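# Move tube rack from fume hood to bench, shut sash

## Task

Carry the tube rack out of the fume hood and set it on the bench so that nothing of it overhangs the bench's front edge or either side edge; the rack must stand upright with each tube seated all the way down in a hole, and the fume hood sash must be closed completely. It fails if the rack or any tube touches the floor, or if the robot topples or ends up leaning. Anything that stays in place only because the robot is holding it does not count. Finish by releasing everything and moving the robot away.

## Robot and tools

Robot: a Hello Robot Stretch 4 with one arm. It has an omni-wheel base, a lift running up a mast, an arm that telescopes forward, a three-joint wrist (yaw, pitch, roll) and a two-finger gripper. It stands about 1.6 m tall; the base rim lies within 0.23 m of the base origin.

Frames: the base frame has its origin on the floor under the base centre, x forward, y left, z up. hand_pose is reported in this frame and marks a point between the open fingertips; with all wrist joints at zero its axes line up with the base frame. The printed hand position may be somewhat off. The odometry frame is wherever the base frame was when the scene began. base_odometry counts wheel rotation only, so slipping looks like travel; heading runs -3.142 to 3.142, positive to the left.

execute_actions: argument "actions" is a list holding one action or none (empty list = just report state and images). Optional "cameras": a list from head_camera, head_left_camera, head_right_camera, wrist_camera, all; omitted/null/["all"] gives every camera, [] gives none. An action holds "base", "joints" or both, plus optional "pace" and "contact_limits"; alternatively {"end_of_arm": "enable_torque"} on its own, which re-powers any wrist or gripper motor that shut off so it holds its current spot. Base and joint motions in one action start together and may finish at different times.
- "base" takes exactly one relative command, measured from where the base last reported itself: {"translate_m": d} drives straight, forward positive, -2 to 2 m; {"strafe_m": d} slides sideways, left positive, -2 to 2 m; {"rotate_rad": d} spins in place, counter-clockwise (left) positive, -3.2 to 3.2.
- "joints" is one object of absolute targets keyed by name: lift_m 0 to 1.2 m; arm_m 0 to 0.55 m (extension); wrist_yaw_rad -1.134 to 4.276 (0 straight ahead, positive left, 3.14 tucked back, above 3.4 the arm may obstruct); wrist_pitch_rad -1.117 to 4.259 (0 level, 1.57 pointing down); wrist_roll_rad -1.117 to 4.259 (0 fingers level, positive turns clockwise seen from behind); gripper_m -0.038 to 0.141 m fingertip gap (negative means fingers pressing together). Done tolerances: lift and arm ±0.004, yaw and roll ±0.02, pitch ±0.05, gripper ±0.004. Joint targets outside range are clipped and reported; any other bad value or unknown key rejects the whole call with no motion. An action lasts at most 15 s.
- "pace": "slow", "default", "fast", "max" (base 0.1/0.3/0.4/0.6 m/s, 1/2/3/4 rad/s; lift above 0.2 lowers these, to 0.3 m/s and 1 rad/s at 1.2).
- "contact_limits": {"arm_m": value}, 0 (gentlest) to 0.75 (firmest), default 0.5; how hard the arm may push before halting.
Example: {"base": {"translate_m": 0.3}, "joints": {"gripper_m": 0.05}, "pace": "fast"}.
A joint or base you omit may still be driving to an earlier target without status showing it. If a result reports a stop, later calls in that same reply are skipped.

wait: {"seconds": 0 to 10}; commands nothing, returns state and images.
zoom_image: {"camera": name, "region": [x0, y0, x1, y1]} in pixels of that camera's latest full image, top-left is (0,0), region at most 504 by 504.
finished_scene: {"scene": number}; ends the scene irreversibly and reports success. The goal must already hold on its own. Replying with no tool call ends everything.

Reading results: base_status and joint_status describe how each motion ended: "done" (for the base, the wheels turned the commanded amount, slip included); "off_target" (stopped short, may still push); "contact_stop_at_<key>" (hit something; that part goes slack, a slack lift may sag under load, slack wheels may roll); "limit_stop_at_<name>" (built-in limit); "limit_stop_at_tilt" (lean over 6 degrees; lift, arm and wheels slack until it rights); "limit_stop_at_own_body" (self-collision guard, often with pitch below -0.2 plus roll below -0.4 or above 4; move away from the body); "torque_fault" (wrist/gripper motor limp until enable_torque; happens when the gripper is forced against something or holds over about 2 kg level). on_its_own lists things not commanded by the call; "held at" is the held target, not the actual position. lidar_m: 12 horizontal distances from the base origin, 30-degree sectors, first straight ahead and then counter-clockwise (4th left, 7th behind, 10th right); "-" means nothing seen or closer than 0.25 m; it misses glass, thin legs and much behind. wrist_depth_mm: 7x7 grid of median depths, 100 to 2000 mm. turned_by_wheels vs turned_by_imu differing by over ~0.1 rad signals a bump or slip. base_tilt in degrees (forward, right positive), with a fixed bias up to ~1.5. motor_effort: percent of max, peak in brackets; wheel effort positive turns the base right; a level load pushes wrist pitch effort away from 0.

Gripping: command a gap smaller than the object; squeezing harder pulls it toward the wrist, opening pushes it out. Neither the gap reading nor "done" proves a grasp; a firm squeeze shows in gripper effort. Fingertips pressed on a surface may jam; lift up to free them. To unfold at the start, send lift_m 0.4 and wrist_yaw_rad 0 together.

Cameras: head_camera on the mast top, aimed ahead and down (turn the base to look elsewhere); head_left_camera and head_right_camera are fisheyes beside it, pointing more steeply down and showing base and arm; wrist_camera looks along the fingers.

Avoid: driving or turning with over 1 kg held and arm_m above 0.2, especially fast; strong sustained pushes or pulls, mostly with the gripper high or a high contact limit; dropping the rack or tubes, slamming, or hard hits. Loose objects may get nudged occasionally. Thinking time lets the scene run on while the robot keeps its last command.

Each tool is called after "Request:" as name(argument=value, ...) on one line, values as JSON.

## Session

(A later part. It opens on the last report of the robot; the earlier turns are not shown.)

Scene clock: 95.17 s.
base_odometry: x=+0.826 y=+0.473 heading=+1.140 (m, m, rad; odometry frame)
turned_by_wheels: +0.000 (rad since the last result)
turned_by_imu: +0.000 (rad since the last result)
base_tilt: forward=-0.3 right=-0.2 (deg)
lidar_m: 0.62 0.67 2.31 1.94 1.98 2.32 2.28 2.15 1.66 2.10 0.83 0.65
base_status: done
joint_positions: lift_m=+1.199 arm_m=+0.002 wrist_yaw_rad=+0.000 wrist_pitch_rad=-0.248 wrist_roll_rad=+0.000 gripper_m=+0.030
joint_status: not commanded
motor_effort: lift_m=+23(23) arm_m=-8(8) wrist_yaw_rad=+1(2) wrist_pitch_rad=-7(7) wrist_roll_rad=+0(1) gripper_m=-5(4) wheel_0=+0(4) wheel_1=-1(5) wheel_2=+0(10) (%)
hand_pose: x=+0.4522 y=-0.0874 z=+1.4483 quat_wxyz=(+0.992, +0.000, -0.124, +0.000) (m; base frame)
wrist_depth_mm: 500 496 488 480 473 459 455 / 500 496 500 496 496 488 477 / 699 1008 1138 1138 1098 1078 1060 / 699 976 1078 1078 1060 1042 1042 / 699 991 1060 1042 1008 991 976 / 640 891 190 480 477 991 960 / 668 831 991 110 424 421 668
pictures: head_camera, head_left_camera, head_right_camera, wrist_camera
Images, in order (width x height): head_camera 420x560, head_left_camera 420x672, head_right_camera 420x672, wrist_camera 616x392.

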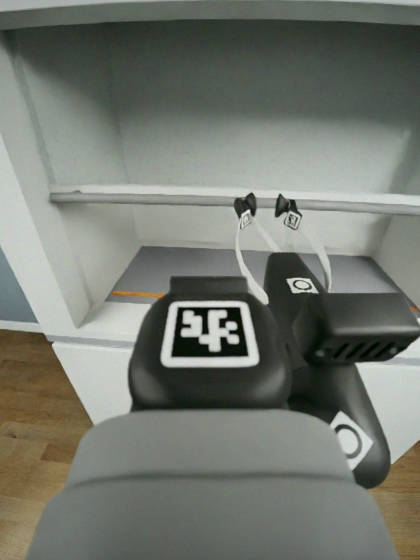

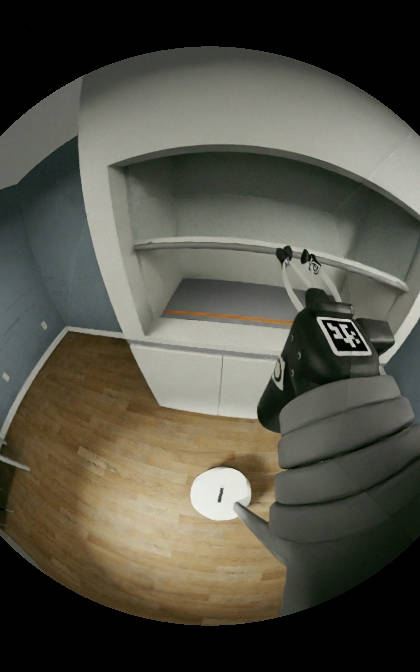

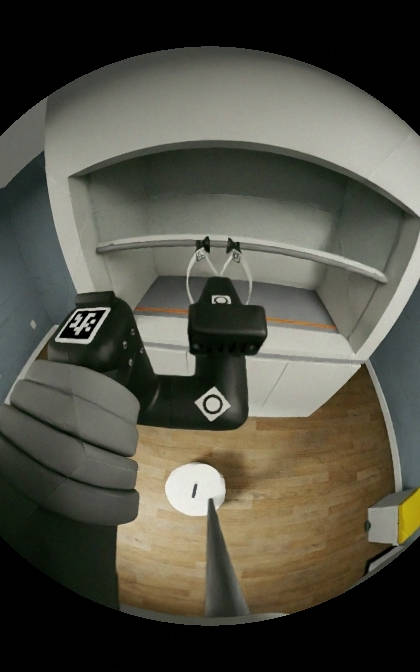

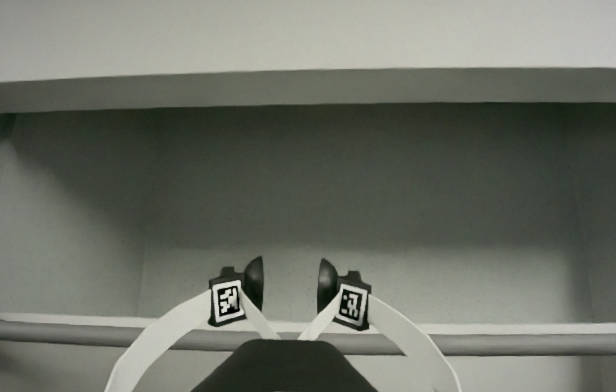

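Request:
execute_actions(actions=[{"base":{"rotate_rad":-0.07},"joints":{"arm_m":0.26},"contact_limits":{"arm_m":0.2}}], cameras=["head_right_camera","wrist_camera"])

Request:
execute_actions(actions=[{"joints":{"lift_m":1.05,"wrist_pitch_rad":-0.1},"pace":"slow"}], cameras=["head_right_camera","wrist_camera"])

Scene clock: 102.17 s.
base_odometry: x=+0.826 y=+0.473 heading=+1.070 (m, m, rad; odometry frame)
turned_by_wheels: -0.070 (rad since the last result)
turned_by_imu: -0.070 (rad since the last result)
base_tilt: forward=-0.3 right=-0.2 (deg)
lidar_m: 0.62 0.65 2.13 2.00 1.94 2.37 2.30 2.26 1.67 1.71 0.90 0.65
base_status: done
joint_positions: lift_m=+1.199 arm_m=+0.259 wrist_yaw_rad=+0.000 wrist_pitch_rad=-0.248 wrist_roll_rad=+0.000 gripper_m=+0.030
joint_status: all done
motor_effort: lift_m=+23(23) arm_m=+8(8) wrist_yaw_rad=+3(3) wrist_pitch_rad=-6(7) wrist_roll_rad=+0(0) gripper_m=-4(6) wheel_0=+0(5) wheel_1=+1(3) wheel_2=+0(11) (%)
contact_limits: arm_m 0.2
hand_pose: x=+0.7092 y=-0.0874 z=+1.4483 quat_wxyz=(+0.992, +0.000, -0.124, +0.000) (m; base frame)
wrist_depth_mm: 759 976 960 976 976 960 946 / 778 878 891 891 904 904 904 / 778 854 866 854 854 866 866 / 788 809 820 831 831 820 831 / 768 798 809 798 798 798 798 / 750 778 190 750 759 778 759 / 238 237 249 110 237 241 255
pictures: head_right_camera, wrist_camera
Images, in order (width x height): head_right_camera 420x672, wrist_camera 616x392.

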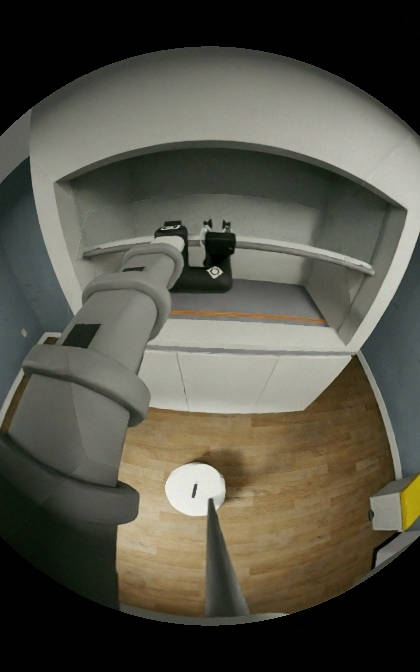

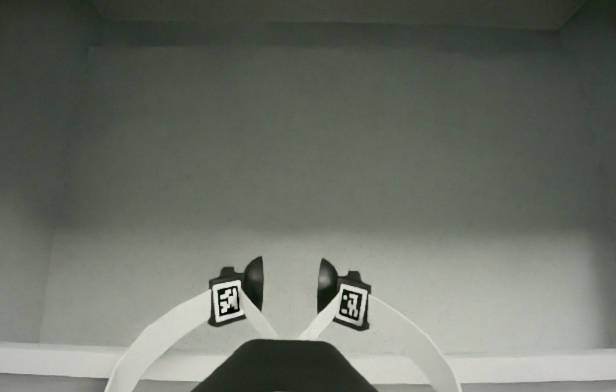

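Scene clock: 104.20 s.
torque_fault: wrist_pitch_rad switched itself off since the last result.
base_odometry: x=+0.826 y=+0.473 heading=+1.070 (m, m, rad; odometry frame)
turned_by_wheels: +0.000 (rad since the last result)
turned_by_imu: +0.000 (rad since the last result)
base_tilt: forward=-0.3 right=-0.2 (deg)
lidar_m: 0.62 0.66 2.15 2.01 1.95 2.38 2.29 2.26 1.66 1.71 0.90 0.64
base_status: not commanded
joint_positions: lift_m=+1.050 arm_m=+0.259 wrist_yaw_rad=+0.001 wrist_pitch_rad=-0.471 wrist_roll_rad=+0.000 gripper_m=+0.030
joint_status: wrist_pitch_rad torque_fault (moved -0.223 of +0.148); the others done
on_its_own: wrist_pitch_rad is off since a torque_fault, until you send "end_of_arm": "enable_torque" (your -0.100 is given up)
motor_effort: lift_m=+16(22) arm_m=+7(8) wrist_yaw_rad=-1(2) wrist_pitch_rad=+0(100) wrist_roll_rad=+0(5) gripper_m=-4(5) wheel_0=+0(0) wheel_1=+1(1) wheel_2=+0(1) (%)
hand_pose: x=+0.6869 y=-0.0873 z=+1.3595 quat_wxyz=(+0.972, +0.000, -0.233, +0.000) (m; base frame)
wrist_depth_mm: 778 946 960 960 976 960 931 / 778 1060 1118 1118 1118 1098 991 / 778 960 976 991 1008 991 976 / 778 891 904 904 904 917 904 / 778 854 854 842 854 854 831 / 707 788 190 214 218 788 788 / 246 208 210 110 209 211 250
pictures: head_right_camera, wrist_camera
Images, in order (width x height): head_right_camera 420x672, wrist_camera 616x392.

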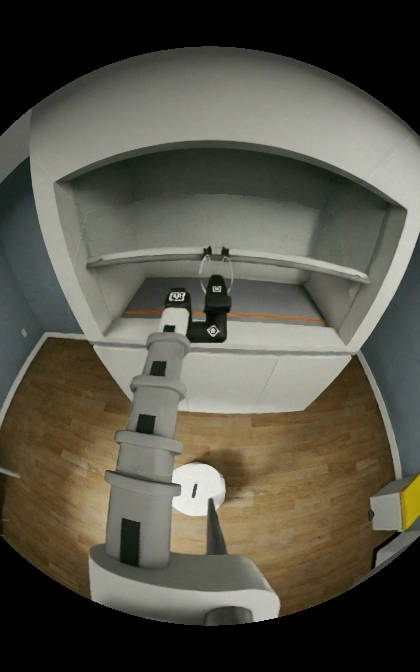

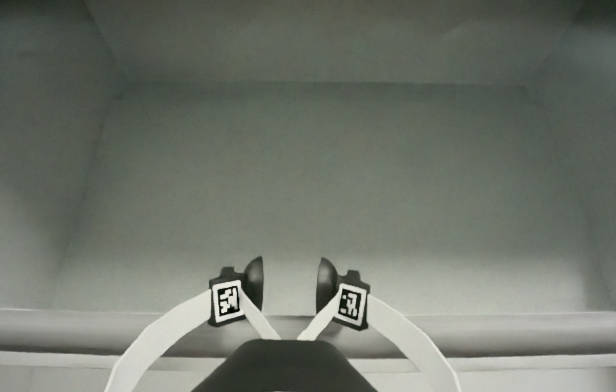

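Request:
execute_actions(actions=[{"end_of_arm":"enable_torque"}], cameras=[])

Request:
execute_actions(actions=[{"joints":{"lift_m":1.2,"wrist_pitch_rad":0,"arm_m":0.25},"pace":"slow"}], cameras=["wrist_camera"])

Request:
execute_actions(actions=[{"joints":{"lift_m":1.18},"pace":"slow"}], cameras=[])

Request:
execute_actions(actions=[{"joints":{"lift_m":1.165},"pace":"slow"}], cameras=["wrist_camera"])

Scene clock: 113.60 s.
base_odometry: x=+0.826 y=+0.473 heading=+1.070 (m, m, rad; odometry frame)
turned_by_wheels: +0.000 (rad since the last result)
turned_by_imu: +0.000 (rad since the last result)
base_tilt: forward=-0.2 right=-0.1 (deg)
lidar_m: 0.62 0.66 2.13 2.02 1.94 2.35 2.29 2.27 1.67 1.71 0.88 0.66
base_status: not commanded
joint_positions: lift_m=+1.050 arm_m=+0.259 wrist_yaw_rad=+0.001 wrist_pitch_rad=-0.471 wrist_roll_rad=+0.000 gripper_m=+0.030
joint_status: not commanded
end_of_arm: enable_torque: each motor that was off is on again
on_its_own: wrist_pitch_rad is held at -0.471, not at your -0.100, since a torque_fault
motor_effort: lift_m=+16(16) arm_m=+7(7) wrist_yaw_rad=+1(0) wrist_pitch_rad=+0(0) wrist_roll_rad=+1(0) gripper_m=-3(3) wheel_0=+0(0) wheel_1=+1(1) wheel_2=+0(0) (%)
hand_pose: x=+0.6869 y=-0.0873 z=+1.3595 quat_wxyz=(+0.972, +0.000, -0.233, +0.000) (m; base frame)
wrist_depth_mm: 759 960 960 960 960 946 946 / 778 1078 1098 1098 1118 1118 991 / 778 991 976 976 991 1008 960 / 778 891 904 917 904 904 891 / 768 842 831 854 831 854 854 / 707 788 190 214 219 778 778 / 246 209 208 110 210 211 249
pictures: none
No camera images: the call's "cameras" was empty. Leave "cameras" out to get every camera's image.

Scene clock: 115.63 s.
base_odometry: x=+0.826 y=+0.473 heading=+1.070 (m, m, rad; odometry frame)
turned_by_wheels: +0.000 (rad since the last result)
turned_by_imu: +0.001 (rad since the last result)
base_tilt: forward=-0.3 right=-0.2 (deg)
lidar_m: 0.62 0.66 2.13 2.00 1.93 2.36 2.29 2.27 1.66 1.70 0.90 0.65
base_status: not commanded
joint_positions: lift_m=+1.199 arm_m=+0.251 wrist_yaw_rad=+0.000 wrist_pitch_rad=+0.002 wrist_roll_rad=+0.000 gripper_m=+0.030
joint_status: all done
motor_effort: lift_m=+24(23) arm_m=-6(6) wrist_yaw_rad=+0(16) wrist_pitch_rad=-6(94) wrist_roll_rad=+0(1) gripper_m=-5(7) wheel_0=+1(1) wheel_1=+1(2) wheel_2=+0(4) (%)
hand_pose: x=+0.7104 y=-0.0875 z=+1.3770 quat_wxyz=(+1.000, +0.000, +0.001, +0.000) (m; base frame)
wrist_depth_mm: 759 788 788 778 788 798 788 / 768 778 798 788 778 798 788 / 778 778 788 798 798 788 788 / 778 788 798 788 798 798 798 / 768 788 788 798 788 798 798 / 778 788 191 798 788 798 809 / 750 530 788 110 788 788 809
pictures: wrist_camera
Images, in order (width x height): wrist_camera 616x392.

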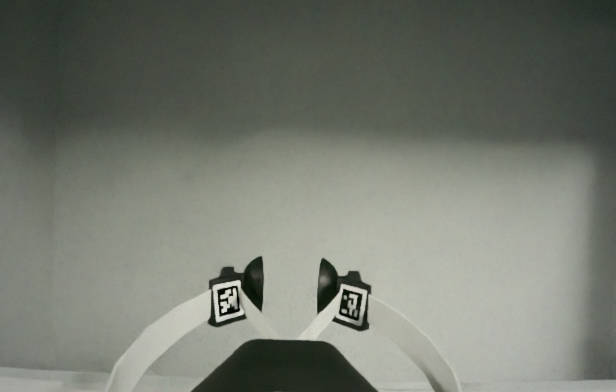

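Scene clock: 116.53 s.
base_odometry: x=+0.826 y=+0.473 heading=+1.070 (m, m, rad; odometry frame)
turned_by_wheels: +0.000 (rad since the last result)
turned_by_imu: +0.000 (rad since the last result)
base_tilt: forward=-0.3 right=-0.1 (deg)
lidar_m: 0.61 0.66 2.13 2.00 1.94 2.36 2.29 2.28 1.67 1.72 0.89 0.66
base_status: not commanded
joint_positions: lift_m=+1.180 arm_m=+0.251 wrist_yaw_rad=+0.000 wrist_pitch_rad=+0.002 wrist_roll_rad=+0.000 gripper_m=+0.030
joint_status: all done
motor_effort: lift_m=+17(23) arm_m=-6(6) wrist_yaw_rad=+2(2) wrist_pitch_rad=-6(6) wrist_roll_rad=+1(1) gripper_m=-5(4) wheel_0=+0(0) wheel_1=+1(1) wheel_2=+0(0) (%)
hand_pose: x=+0.7104 y=-0.0875 z=+1.3579 quat_wxyz=(+1.000, +0.000, +0.001, +0.000) (m; base frame)
wrist_depth_mm: 768 798 788 788 798 788 788 / 750 778 778 798 788 788 778 / 759 788 798 788 798 778 788 / 768 788 788 798 798 788 798 / 778 809 798 798 788 788 798 / 778 798 191 798 798 798 788 / 257 252 276 110 252 267 798
pictures: none
No camera images: the call's "cameras" was empty. Leave "cameras" out to get every camera's image.

Scene clock: 117.37 s.
base_odometry: x=+0.826 y=+0.473 heading=+1.070 (m, m, rad; odometry frame)
turned_by_wheels: +0.000 (rad since the last result)
turned_by_imu: +0.000 (rad since the last result)
base_tilt: forward=-0.3 right=-0.2 (deg)
lidar_m: 0.63 0.65 2.11 2.01 1.95 2.35 2.29 2.28 1.65 1.72 0.88 0.65
base_status: not commanded
joint_positions: lift_m=+1.165 arm_m=+0.251 wrist_yaw_rad=+0.000 wrist_pitch_rad=+0.002 wrist_roll_rad=+0.000 gripper_m=+0.030
joint_status: all done
motor_effort: lift_m=+17(17) arm_m=-6(6) wrist_yaw_rad=+2(3) wrist_pitch_rad=-6(6) wrist_roll_rad=+0(0) gripper_m=-3(4) wheel_0=+0(0) wheel_1=+1(1) wheel_2=-1(1) (%)
hand_pose: x=+0.7104 y=-0.0875 z=+1.3429 quat_wxyz=(+1.000, +0.000, +0.001, +0.000) (m; base frame)
wrist_depth_mm: 768 788 778 788 778 788 788 / 759 788 788 788 788 788 798 / 778 778 778 788 788 798 788 / 768 788 778 798 788 809 788 / 778 788 798 798 798 788 798 / 768 788 190 788 788 788 798 / 251 252 253 110 254 252 253
pictures: wrist_camera
Images, in order (width x height): wrist_camera 616x392.

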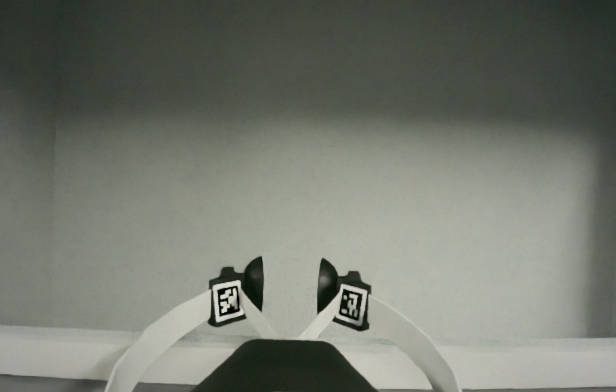

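Request:
execute_actions(actions=[{"joints":{"lift_m":1.2,"wrist_yaw_rad":1.57,"wrist_pitch_rad":-0.15,"gripper_m":0.0}}], cameras=[])

Request:
execute_actions(actions=[{"joints":{"arm_m":0.435},"contact_limits":{"arm_m":0.2}}])

Request:
execute_actions(actions=[{"joints":{"lift_m":1.1},"pace":"slow"}])

Scene clock: 124.17 s.
base_odometry: x=+0.826 y=+0.473 heading=+1.070 (m, m, rad; odometry frame)
turned_by_wheels: +0.000 (rad since the last result)
turned_by_imu: +0.000 (rad since the last result)
base_tilt: forward=-0.3 right=-0.2 (deg)
lidar_m: 0.61 0.67 2.11 1.99 1.94 2.35 2.28 2.27 1.65 1.73 0.89 0.65
base_status: not commanded
joint_positions: lift_m=+1.199 arm_m=+0.251 wrist_yaw_rad=+1.570 wrist_pitch_rad=-0.148 wrist_roll_rad=+0.000 gripper_m=+0.000
joint_status: all done
motor_effort: lift_m=+23(24) arm_m=-6(6) wrist_yaw_rad=+4(7) wrist_pitch_rad=-6(9) wrist_roll_rad=+1(1) gripper_m=-4(4) wheel_0=+0(0) wheel_1=+1(1) wheel_2=-1(0) (%)
hand_pose: x=+0.5097 y=+0.2853 z=+1.4200 quat_wxyz=(+0.706, +0.052, -0.052, +0.705) (m; base frame)
wrist_depth_mm: 1661 1661 1661 1618 544 455 452 / 1863 1921 - - 539 445 442 / - - - - 539 439 433 / - - - - 539 427 421 / - - - - 530 418 415 / - - 185 203 413 410 404 / 1661 1863 - 110 424 402 397
pictures: none
No camera images: the call's "cameras" was empty. Leave "cameras" out to get every camera's image.

Scene clock: 125.80 s.
base_odometry: x=+0.826 y=+0.473 heading=+1.070 (m, m, rad; odometry frame)
turned_by_wheels: +0.000 (rad since the last result)
turned_by_imu: +0.000 (rad since the last result)
base_tilt: forward=-0.3 right=-0.2 (deg)
lidar_m: 0.62 0.66 2.12 2.01 1.93 2.37 2.28 2.25 1.65 1.72 0.86 0.64
base_status: not commanded
joint_positions: lift_m=+1.199 arm_m=+0.434 wrist_yaw_rad=+1.570 wrist_pitch_rad=-0.148 wrist_roll_rad=+0.000 gripper_m=+0.000
joint_status: all done
motor_effort: lift_m=+24(24) arm_m=+8(8) wrist_yaw_rad=+2(2) wrist_pitch_rad=-7(7) wrist_roll_rad=+0(1) gripper_m=-7(4) wheel_0=+0(0) wheel_1=+1(1) wheel_2=-1(0) (%)
contact_limits: arm_m 0.2
hand_pose: x=+0.6922 y=+0.2853 z=+1.4200 quat_wxyz=(+0.705, +0.052, -0.052, +0.705) (m; base frame)
wrist_depth_mm: 1661 1661 1618 449 449 445 449 / 1863 1863 - 439 436 436 439 / - - - 427 427 430 427 / - - - 421 421 418 415 / - - - 413 413 410 410 / - - 185 202 399 399 399 / 1863 - - 110 389 392 394
pictures: head_camera, head_left_camera, head_right_camera, wrist_camera
Images, in order (width x height): head_camera 420x560, head_left_camera 420x672, head_right_camera 420x672, wrist_camera 616x392.

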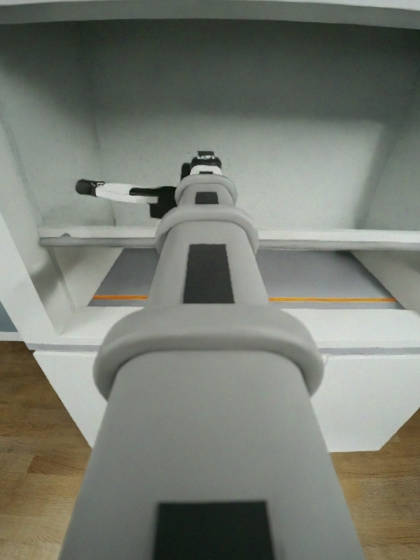

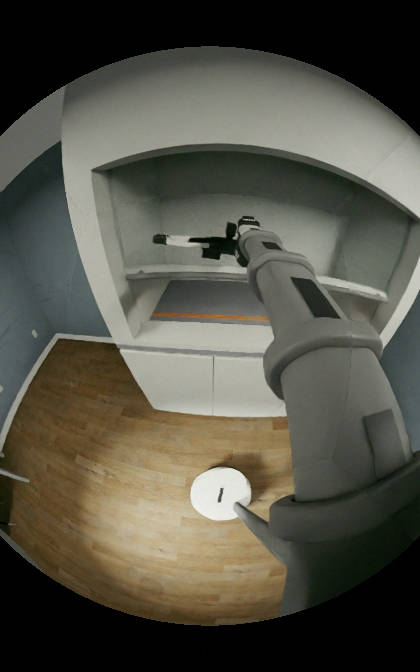

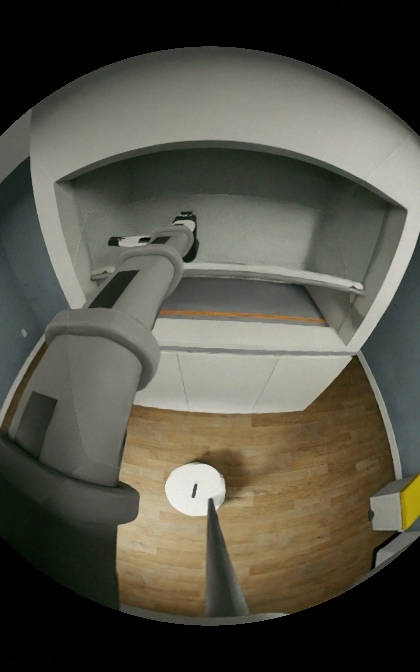

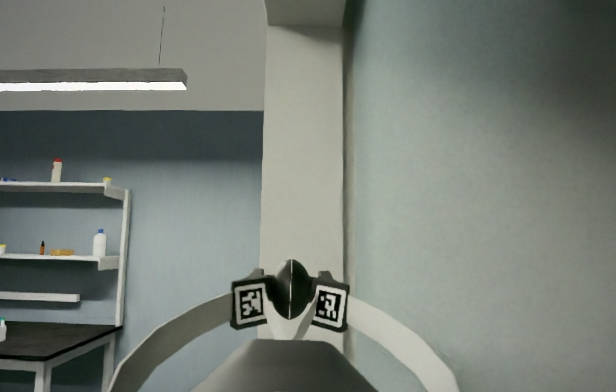

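Scene clock: 127.23 s.
base_odometry: x=+0.826 y=+0.473 heading=+1.070 (m, m, rad; odometry frame)
turned_by_wheels: +0.000 (rad since the last result)
turned_by_imu: +0.000 (rad since the last result)
base_tilt: forward=-0.3 right=-0.2 (deg)
lidar_m: 0.62 0.65 2.13 2.01 1.94 2.37 2.28 2.27 1.66 1.73 0.88 0.65
base_status: not commanded
joint_positions: lift_m=+1.122 arm_m=+0.434 wrist_yaw_rad=+1.570 wrist_pitch_rad=-0.148 wrist_roll_rad=+0.000 gripper_m=+0.000
joint_status: lift_m contact_stop (moved -0.077 of -0.099)
on_its_own: lift_m is slack since a contact_stop (your +1.100 is given up)
motor_effort: lift_m=+20(22) arm_m=+7(8) wrist_yaw_rad=+5(6) wrist_pitch_rad=-6(33) wrist_roll_rad=+0(5) gripper_m=-6(5) wheel_0=+0(0) wheel_1=+0(1) wheel_2=-1(2) (%)
hand_pose: x=+0.6923 y=+0.2853 z=+1.3428 quat_wxyz=(+0.706, +0.052, -0.052, +0.705) (m; base frame)
wrist_depth_mm: 1756 1756 1756 449 449 449 445 / - - - 439 439 436 439 / - - - 430 430 427 427 / - - - 424 421 418 418 / - - - 413 410 410 407 / - - 185 202 402 399 399 / - - - 110 293 392 394
pictures: head_camera, head_left_camera, head_right_camera, wrist_camera
Images, in order (width x height): head_camera 420x560, head_left_camera 420x672, head_right_camera 420x672, wrist_camera 616x392.

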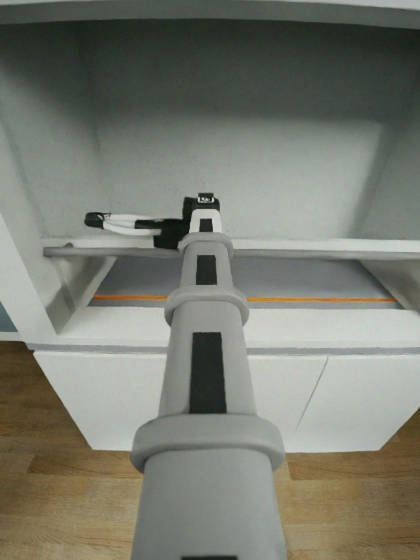

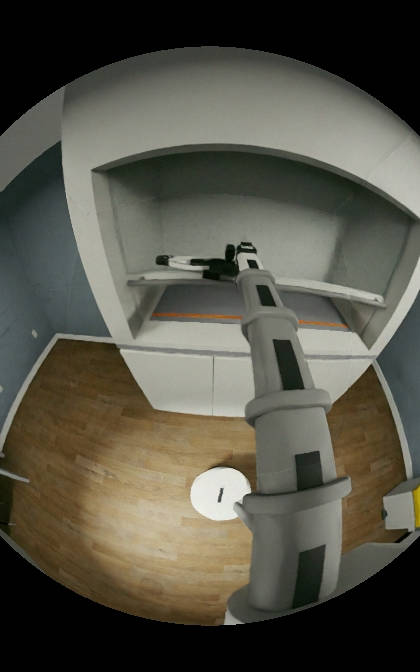

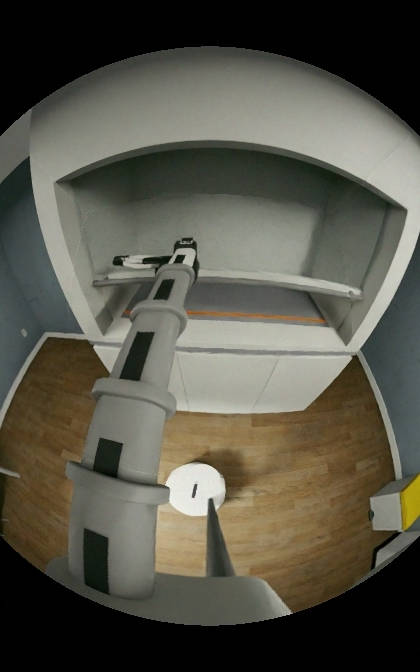

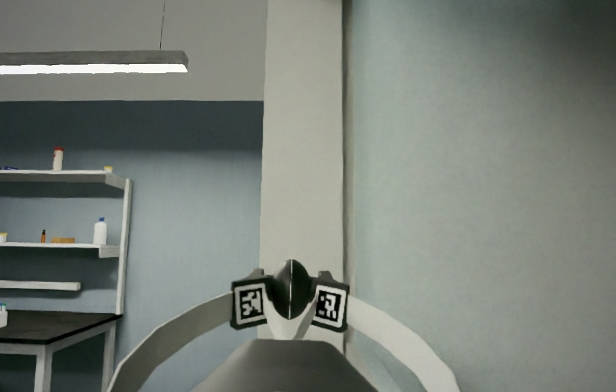

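Impact (inertia) was the issue; start from contact.

Request:
execute_actions(actions=[{"joints":{"lift_m":0.87},"pace":"slow"}], cameras=["head_camera"])

Request:
execute_actions(actions=[{"joints":{"lift_m":0.84},"pace":"slow"}], cameras=["head_camera"])

Scene clock: 130.93 s.
base_odometry: x=+0.826 y=+0.473 heading=+1.070 (m, m, rad; odometry frame)
turned_by_wheels: +0.000 (rad since the last result)
turned_by_imu: +0.000 (rad since the last result)
base_tilt: forward=-0.3 right=-0.2 (deg)
lidar_m: 0.62 0.68 2.12 2.00 1.93 2.36 2.29 2.28 1.67 1.73 0.90 0.64
base_status: not commanded
joint_positions: lift_m=+1.092 arm_m=+0.434 wrist_yaw_rad=+1.570 wrist_pitch_rad=-0.148 wrist_roll_rad=+0.000 gripper_m=+0.000
joint_status: lift_m contact_stop (moved -0.030 of -0.252)
on_its_own: lift_m is slack since a contact_stop (your +0.870 is given up)
motor_effort: lift_m=+20(19) arm_m=+7(7) wrist_yaw_rad=+2(5) wrist_pitch_rad=-6(33) wrist_roll_rad=+1(6) gripper_m=-7(4) wheel_0=+0(0) wheel_1=+0(1) wheel_2=-1(2) (%)
hand_pose: x=+0.6923 y=+0.2853 z=+1.3126 quat_wxyz=(+0.705, +0.052, -0.052, +0.705) (m; base frame)
wrist_depth_mm: 1756 1756 1808 445 445 445 445 / - - - 436 439 439 439 / - - - 433 427 427 430 / - - - 421 418 421 421 / - - - 410 410 410 410 / - - 185 203 402 399 397 / - - - 110 291 392 394
pictures: head_camera
Images, in order (width x height): head_camera 420x560.

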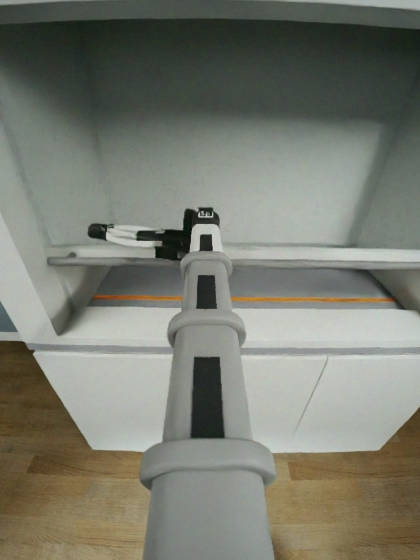

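not run: a stop came earlier in this reply.

Request:
execute_actions(actions=[{"joints":{"lift_m":1.078},"pace":"slow"}], cameras=[])

Request:
execute_actions(actions=[{"joints":{"lift_m":0.87},"pace":"slow"}], cameras=["head_camera"])

Scene clock: 135.80 s.
base_odometry: x=+0.826 y=+0.473 heading=+1.070 (m, m, rad; odometry frame)
turned_by_wheels: +0.000 (rad since the last result)
turned_by_imu: +0.000 (rad since the last result)
base_tilt: forward=-0.3 right=-0.2 (deg)
lidar_m: 0.62 0.66 2.12 2.00 1.94 2.37 2.29 2.27 1.66 1.73 0.89 0.65
base_status: not commanded
joint_positions: lift_m=+1.079 arm_m=+0.434 wrist_yaw_rad=+1.570 wrist_pitch_rad=-0.150 wrist_roll_rad=+0.000 gripper_m=+0.000
joint_status: all done
motor_effort: lift_m=+14(19) arm_m=+7(7) wrist_yaw_rad=+4(2) wrist_pitch_rad=+0(6) wrist_roll_rad=+0(0) gripper_m=-4(3) wheel_0=+0(0) wheel_1=+0(0) wheel_2=-1(1) (%)
hand_pose: x=+0.6923 y=+0.2852 z=+1.2998 quat_wxyz=(+0.705, +0.053, -0.053, +0.705) (m; base frame)
wrist_depth_mm: 1756 1661 1863 452 449 452 452 / - - - 439 442 439 442 / - - - 430 430 430 430 / - - - 421 418 415 421 / - - - 413 413 410 410 / - - 185 202 399 399 399 / - - - 110 264 392 394
pictures: none
No camera images: the call's "cameras" was empty. Leave "cameras" out to get every camera's image.

Scene clock: 138.23 s.
base_odometry: x=+0.826 y=+0.473 heading=+1.070 (m, m, rad; odometry frame)
turned_by_wheels: +0.000 (rad since the last result)
turned_by_imu: +0.000 (rad since the last result)
base_tilt: forward=-0.3 right=-0.2 (deg)
lidar_m: 0.63 0.65 2.11 2.00 1.93 2.35 2.29 2.26 1.66 1.72 0.89 0.66
base_status: not commanded
joint_positions: lift_m=+0.871 arm_m=+0.434 wrist_yaw_rad=+1.571 wrist_pitch_rad=-0.152 wrist_roll_rad=+0.000 gripper_m=+0.000
joint_status: all done
motor_effort: lift_m=+12(12) arm_m=+7(7) wrist_yaw_rad=+0(0) wrist_pitch_rad=+5(25) wrist_roll_rad=+0(1) gripper_m=-6(6) wheel_0=+0(0) wheel_1=+0(0) wheel_2=-2(2) (%)
hand_pose: x=+0.6922 y=+0.2852 z=+1.0925 quat_wxyz=(+0.705, +0.054, -0.054, +0.705) (m; base frame)
wrist_depth_mm: - - - 452 449 449 452 / - - - 442 445 442 439 / - - - 433 430 430 427 / - - - 424 421 418 418 / - - - 413 410 410 413 / - - 185 204 399 402 399 / - - - 110 266 392 394
pictures: head_camera
Images, in order (width x height): head_camera 420x560.

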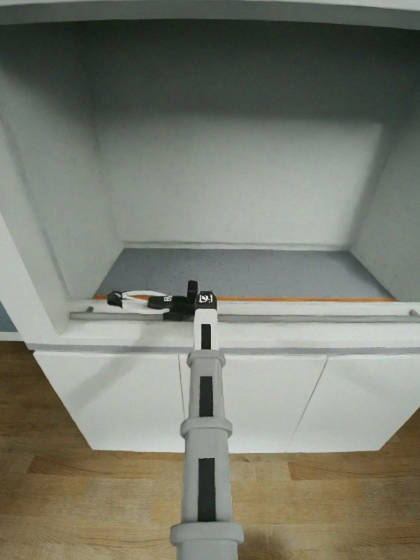

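Request:
execute_actions(actions=[{"joints":{"lift_m":0.845},"pace":"slow"}], cameras=[])

Request:
execute_actions(actions=[{"joints":{"lift_m":0.82},"pace":"slow"}], cameras=[])

Scene clock: 142.73 s.
base_odometry: x=+0.826 y=+0.473 heading=+1.070 (m, m, rad; odometry frame)
turned_by_wheels: +0.000 (rad since the last result)
turned_by_imu: +0.000 (rad since the last result)
base_tilt: forward=-0.3 right=-0.1 (deg)
lidar_m: 0.62 0.66 2.12 2.01 1.92 2.37 2.29 2.28 1.67 1.72 0.88 0.66
base_status: not commanded
joint_positions: lift_m=+0.846 arm_m=+0.434 wrist_yaw_rad=+1.571 wrist_pitch_rad=-0.156 wrist_roll_rad=+0.000 gripper_m=+0.000
joint_status: all done
motor_effort: lift_m=+5(10) arm_m=+7(7) wrist_yaw_rad=+1(0) wrist_pitch_rad=+17(22) wrist_roll_rad=+0(1) gripper_m=-5(4) wheel_0=+0(0) wheel_1=+0(0) wheel_2=-2(3) (%)
hand_pose: x=+0.6922 y=+0.2850 z=+1.0693 quat_wxyz=(+0.705, +0.055, -0.055, +0.705) (m; base frame)
wrist_depth_mm: - - - 455 455 452 449 / - - - 445 442 442 442 / - - - 436 436 430 433 / - - - 424 421 421 421 / - - - 410 413 410 407 / - - 185 203 399 399 402 / - - - 110 272 392 394
pictures: none
No camera images: the call's "cameras" was empty. Leave "cameras" out to get every camera's image.

Scene clock: 143.53 s.
base_odometry: x=+0.826 y=+0.473 heading=+1.070 (m, m, rad; odometry frame)
turned_by_wheels: +0.000 (rad since the last result)
turned_by_imu: +0.000 (rad since the last result)
base_tilt: forward=-0.3 right=-0.2 (deg)
lidar_m: 0.61 0.65 2.13 2.00 1.95 2.37 2.28 2.28 1.65 1.73 0.88 0.65
base_status: not commanded
joint_positions: lift_m=+0.849 arm_m=+0.434 wrist_yaw_rad=+1.570 wrist_pitch_rad=-0.154 wrist_roll_rad=+0.000 gripper_m=+0.000
joint_status: lift_m contact_stop (moved +0.003 of -0.026)
on_its_own: lift_m is slack since a contact_stop (your +0.820 is given up)
motor_effort: lift_m=+15(17) arm_m=+7(7) wrist_yaw_rad=+2(2) wrist_pitch_rad=+11(35) wrist_roll_rad=+1(5) gripper_m=-4(7) wheel_0=+0(0) wheel_1=+1(1) wheel_2=-3(3) (%)
hand_pose: x=+0.6923 y=+0.2850 z=+1.0717 quat_wxyz=(+0.705, +0.054, -0.055, +0.705) (m; base frame)
wrist_depth_mm: - - - 452 452 449 452 / - - - 445 439 442 442 / - - - 430 430 430 436 / - - - 424 421 418 424 / - - - 415 410 407 410 / - - 185 202 404 397 402 / - - - 110 268 392 394
pictures: none
No camera images: the call's "cameras" was empty. Leave "cameras" out to get every camera's image.

Request:
execute_actions(actions=[{"joints":{"lift_m":0.92,"arm_m":0.05},"pace":"fast"}], cameras=["head_camera"])

Request:
finished_scene(scene=1)

Scene clock: 150.17 s.
base_odometry: x=+0.826 y=+0.473 heading=+1.070 (m, m, rad; odometry frame)
turned_by_wheels: +0.000 (rad since the last result)
turned_by_imu: +0.000 (rad since the last result)
base_tilt: forward=-0.3 right=-0.2 (deg)
lidar_m: 0.63 0.65 2.13 2.01 1.93 2.36 2.28 2.28 1.65 1.70 0.89 0.65
base_status: not commanded
joint_positions: lift_m=+0.920 arm_m=+0.051 wrist_yaw_rad=+1.570 wrist_pitch_rad=-0.148 wrist_roll_rad=+0.000 gripper_m=+0.000
joint_status: all done
motor_effort: lift_m=+23(25) arm_m=-8(13) wrist_yaw_rad=+1(4) wrist_pitch_rad=-6(7) wrist_roll_rad=+0(1) gripper_m=-4(5) wheel_0=+0(0) wheel_1=+1(1) wheel_2=-1(2) (%)
hand_pose: x=+0.3099 y=+0.2853 z=+1.1405 quat_wxyz=(+0.705, +0.052, -0.052, +0.705) (m; base frame)
wrist_depth_mm: - 1983 1863 - - - 466 / - - - - - - 466 / - - - - - - 469 / - - - - - - 473 / - - - - - - 466 / - - 185 202 - - 462 / - - - 110 - - 455
pictures: head_camera
Images, in order (width x height): head_camera 420x560.

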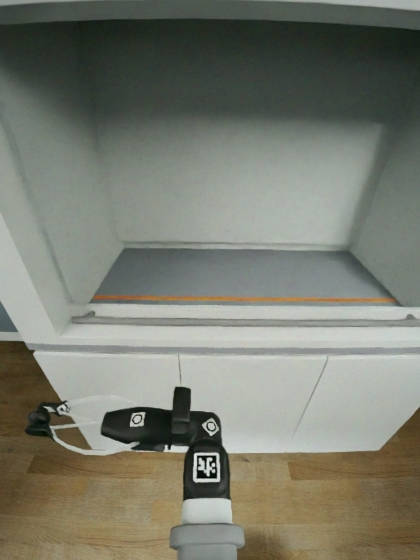

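The scene is finished: the task was done.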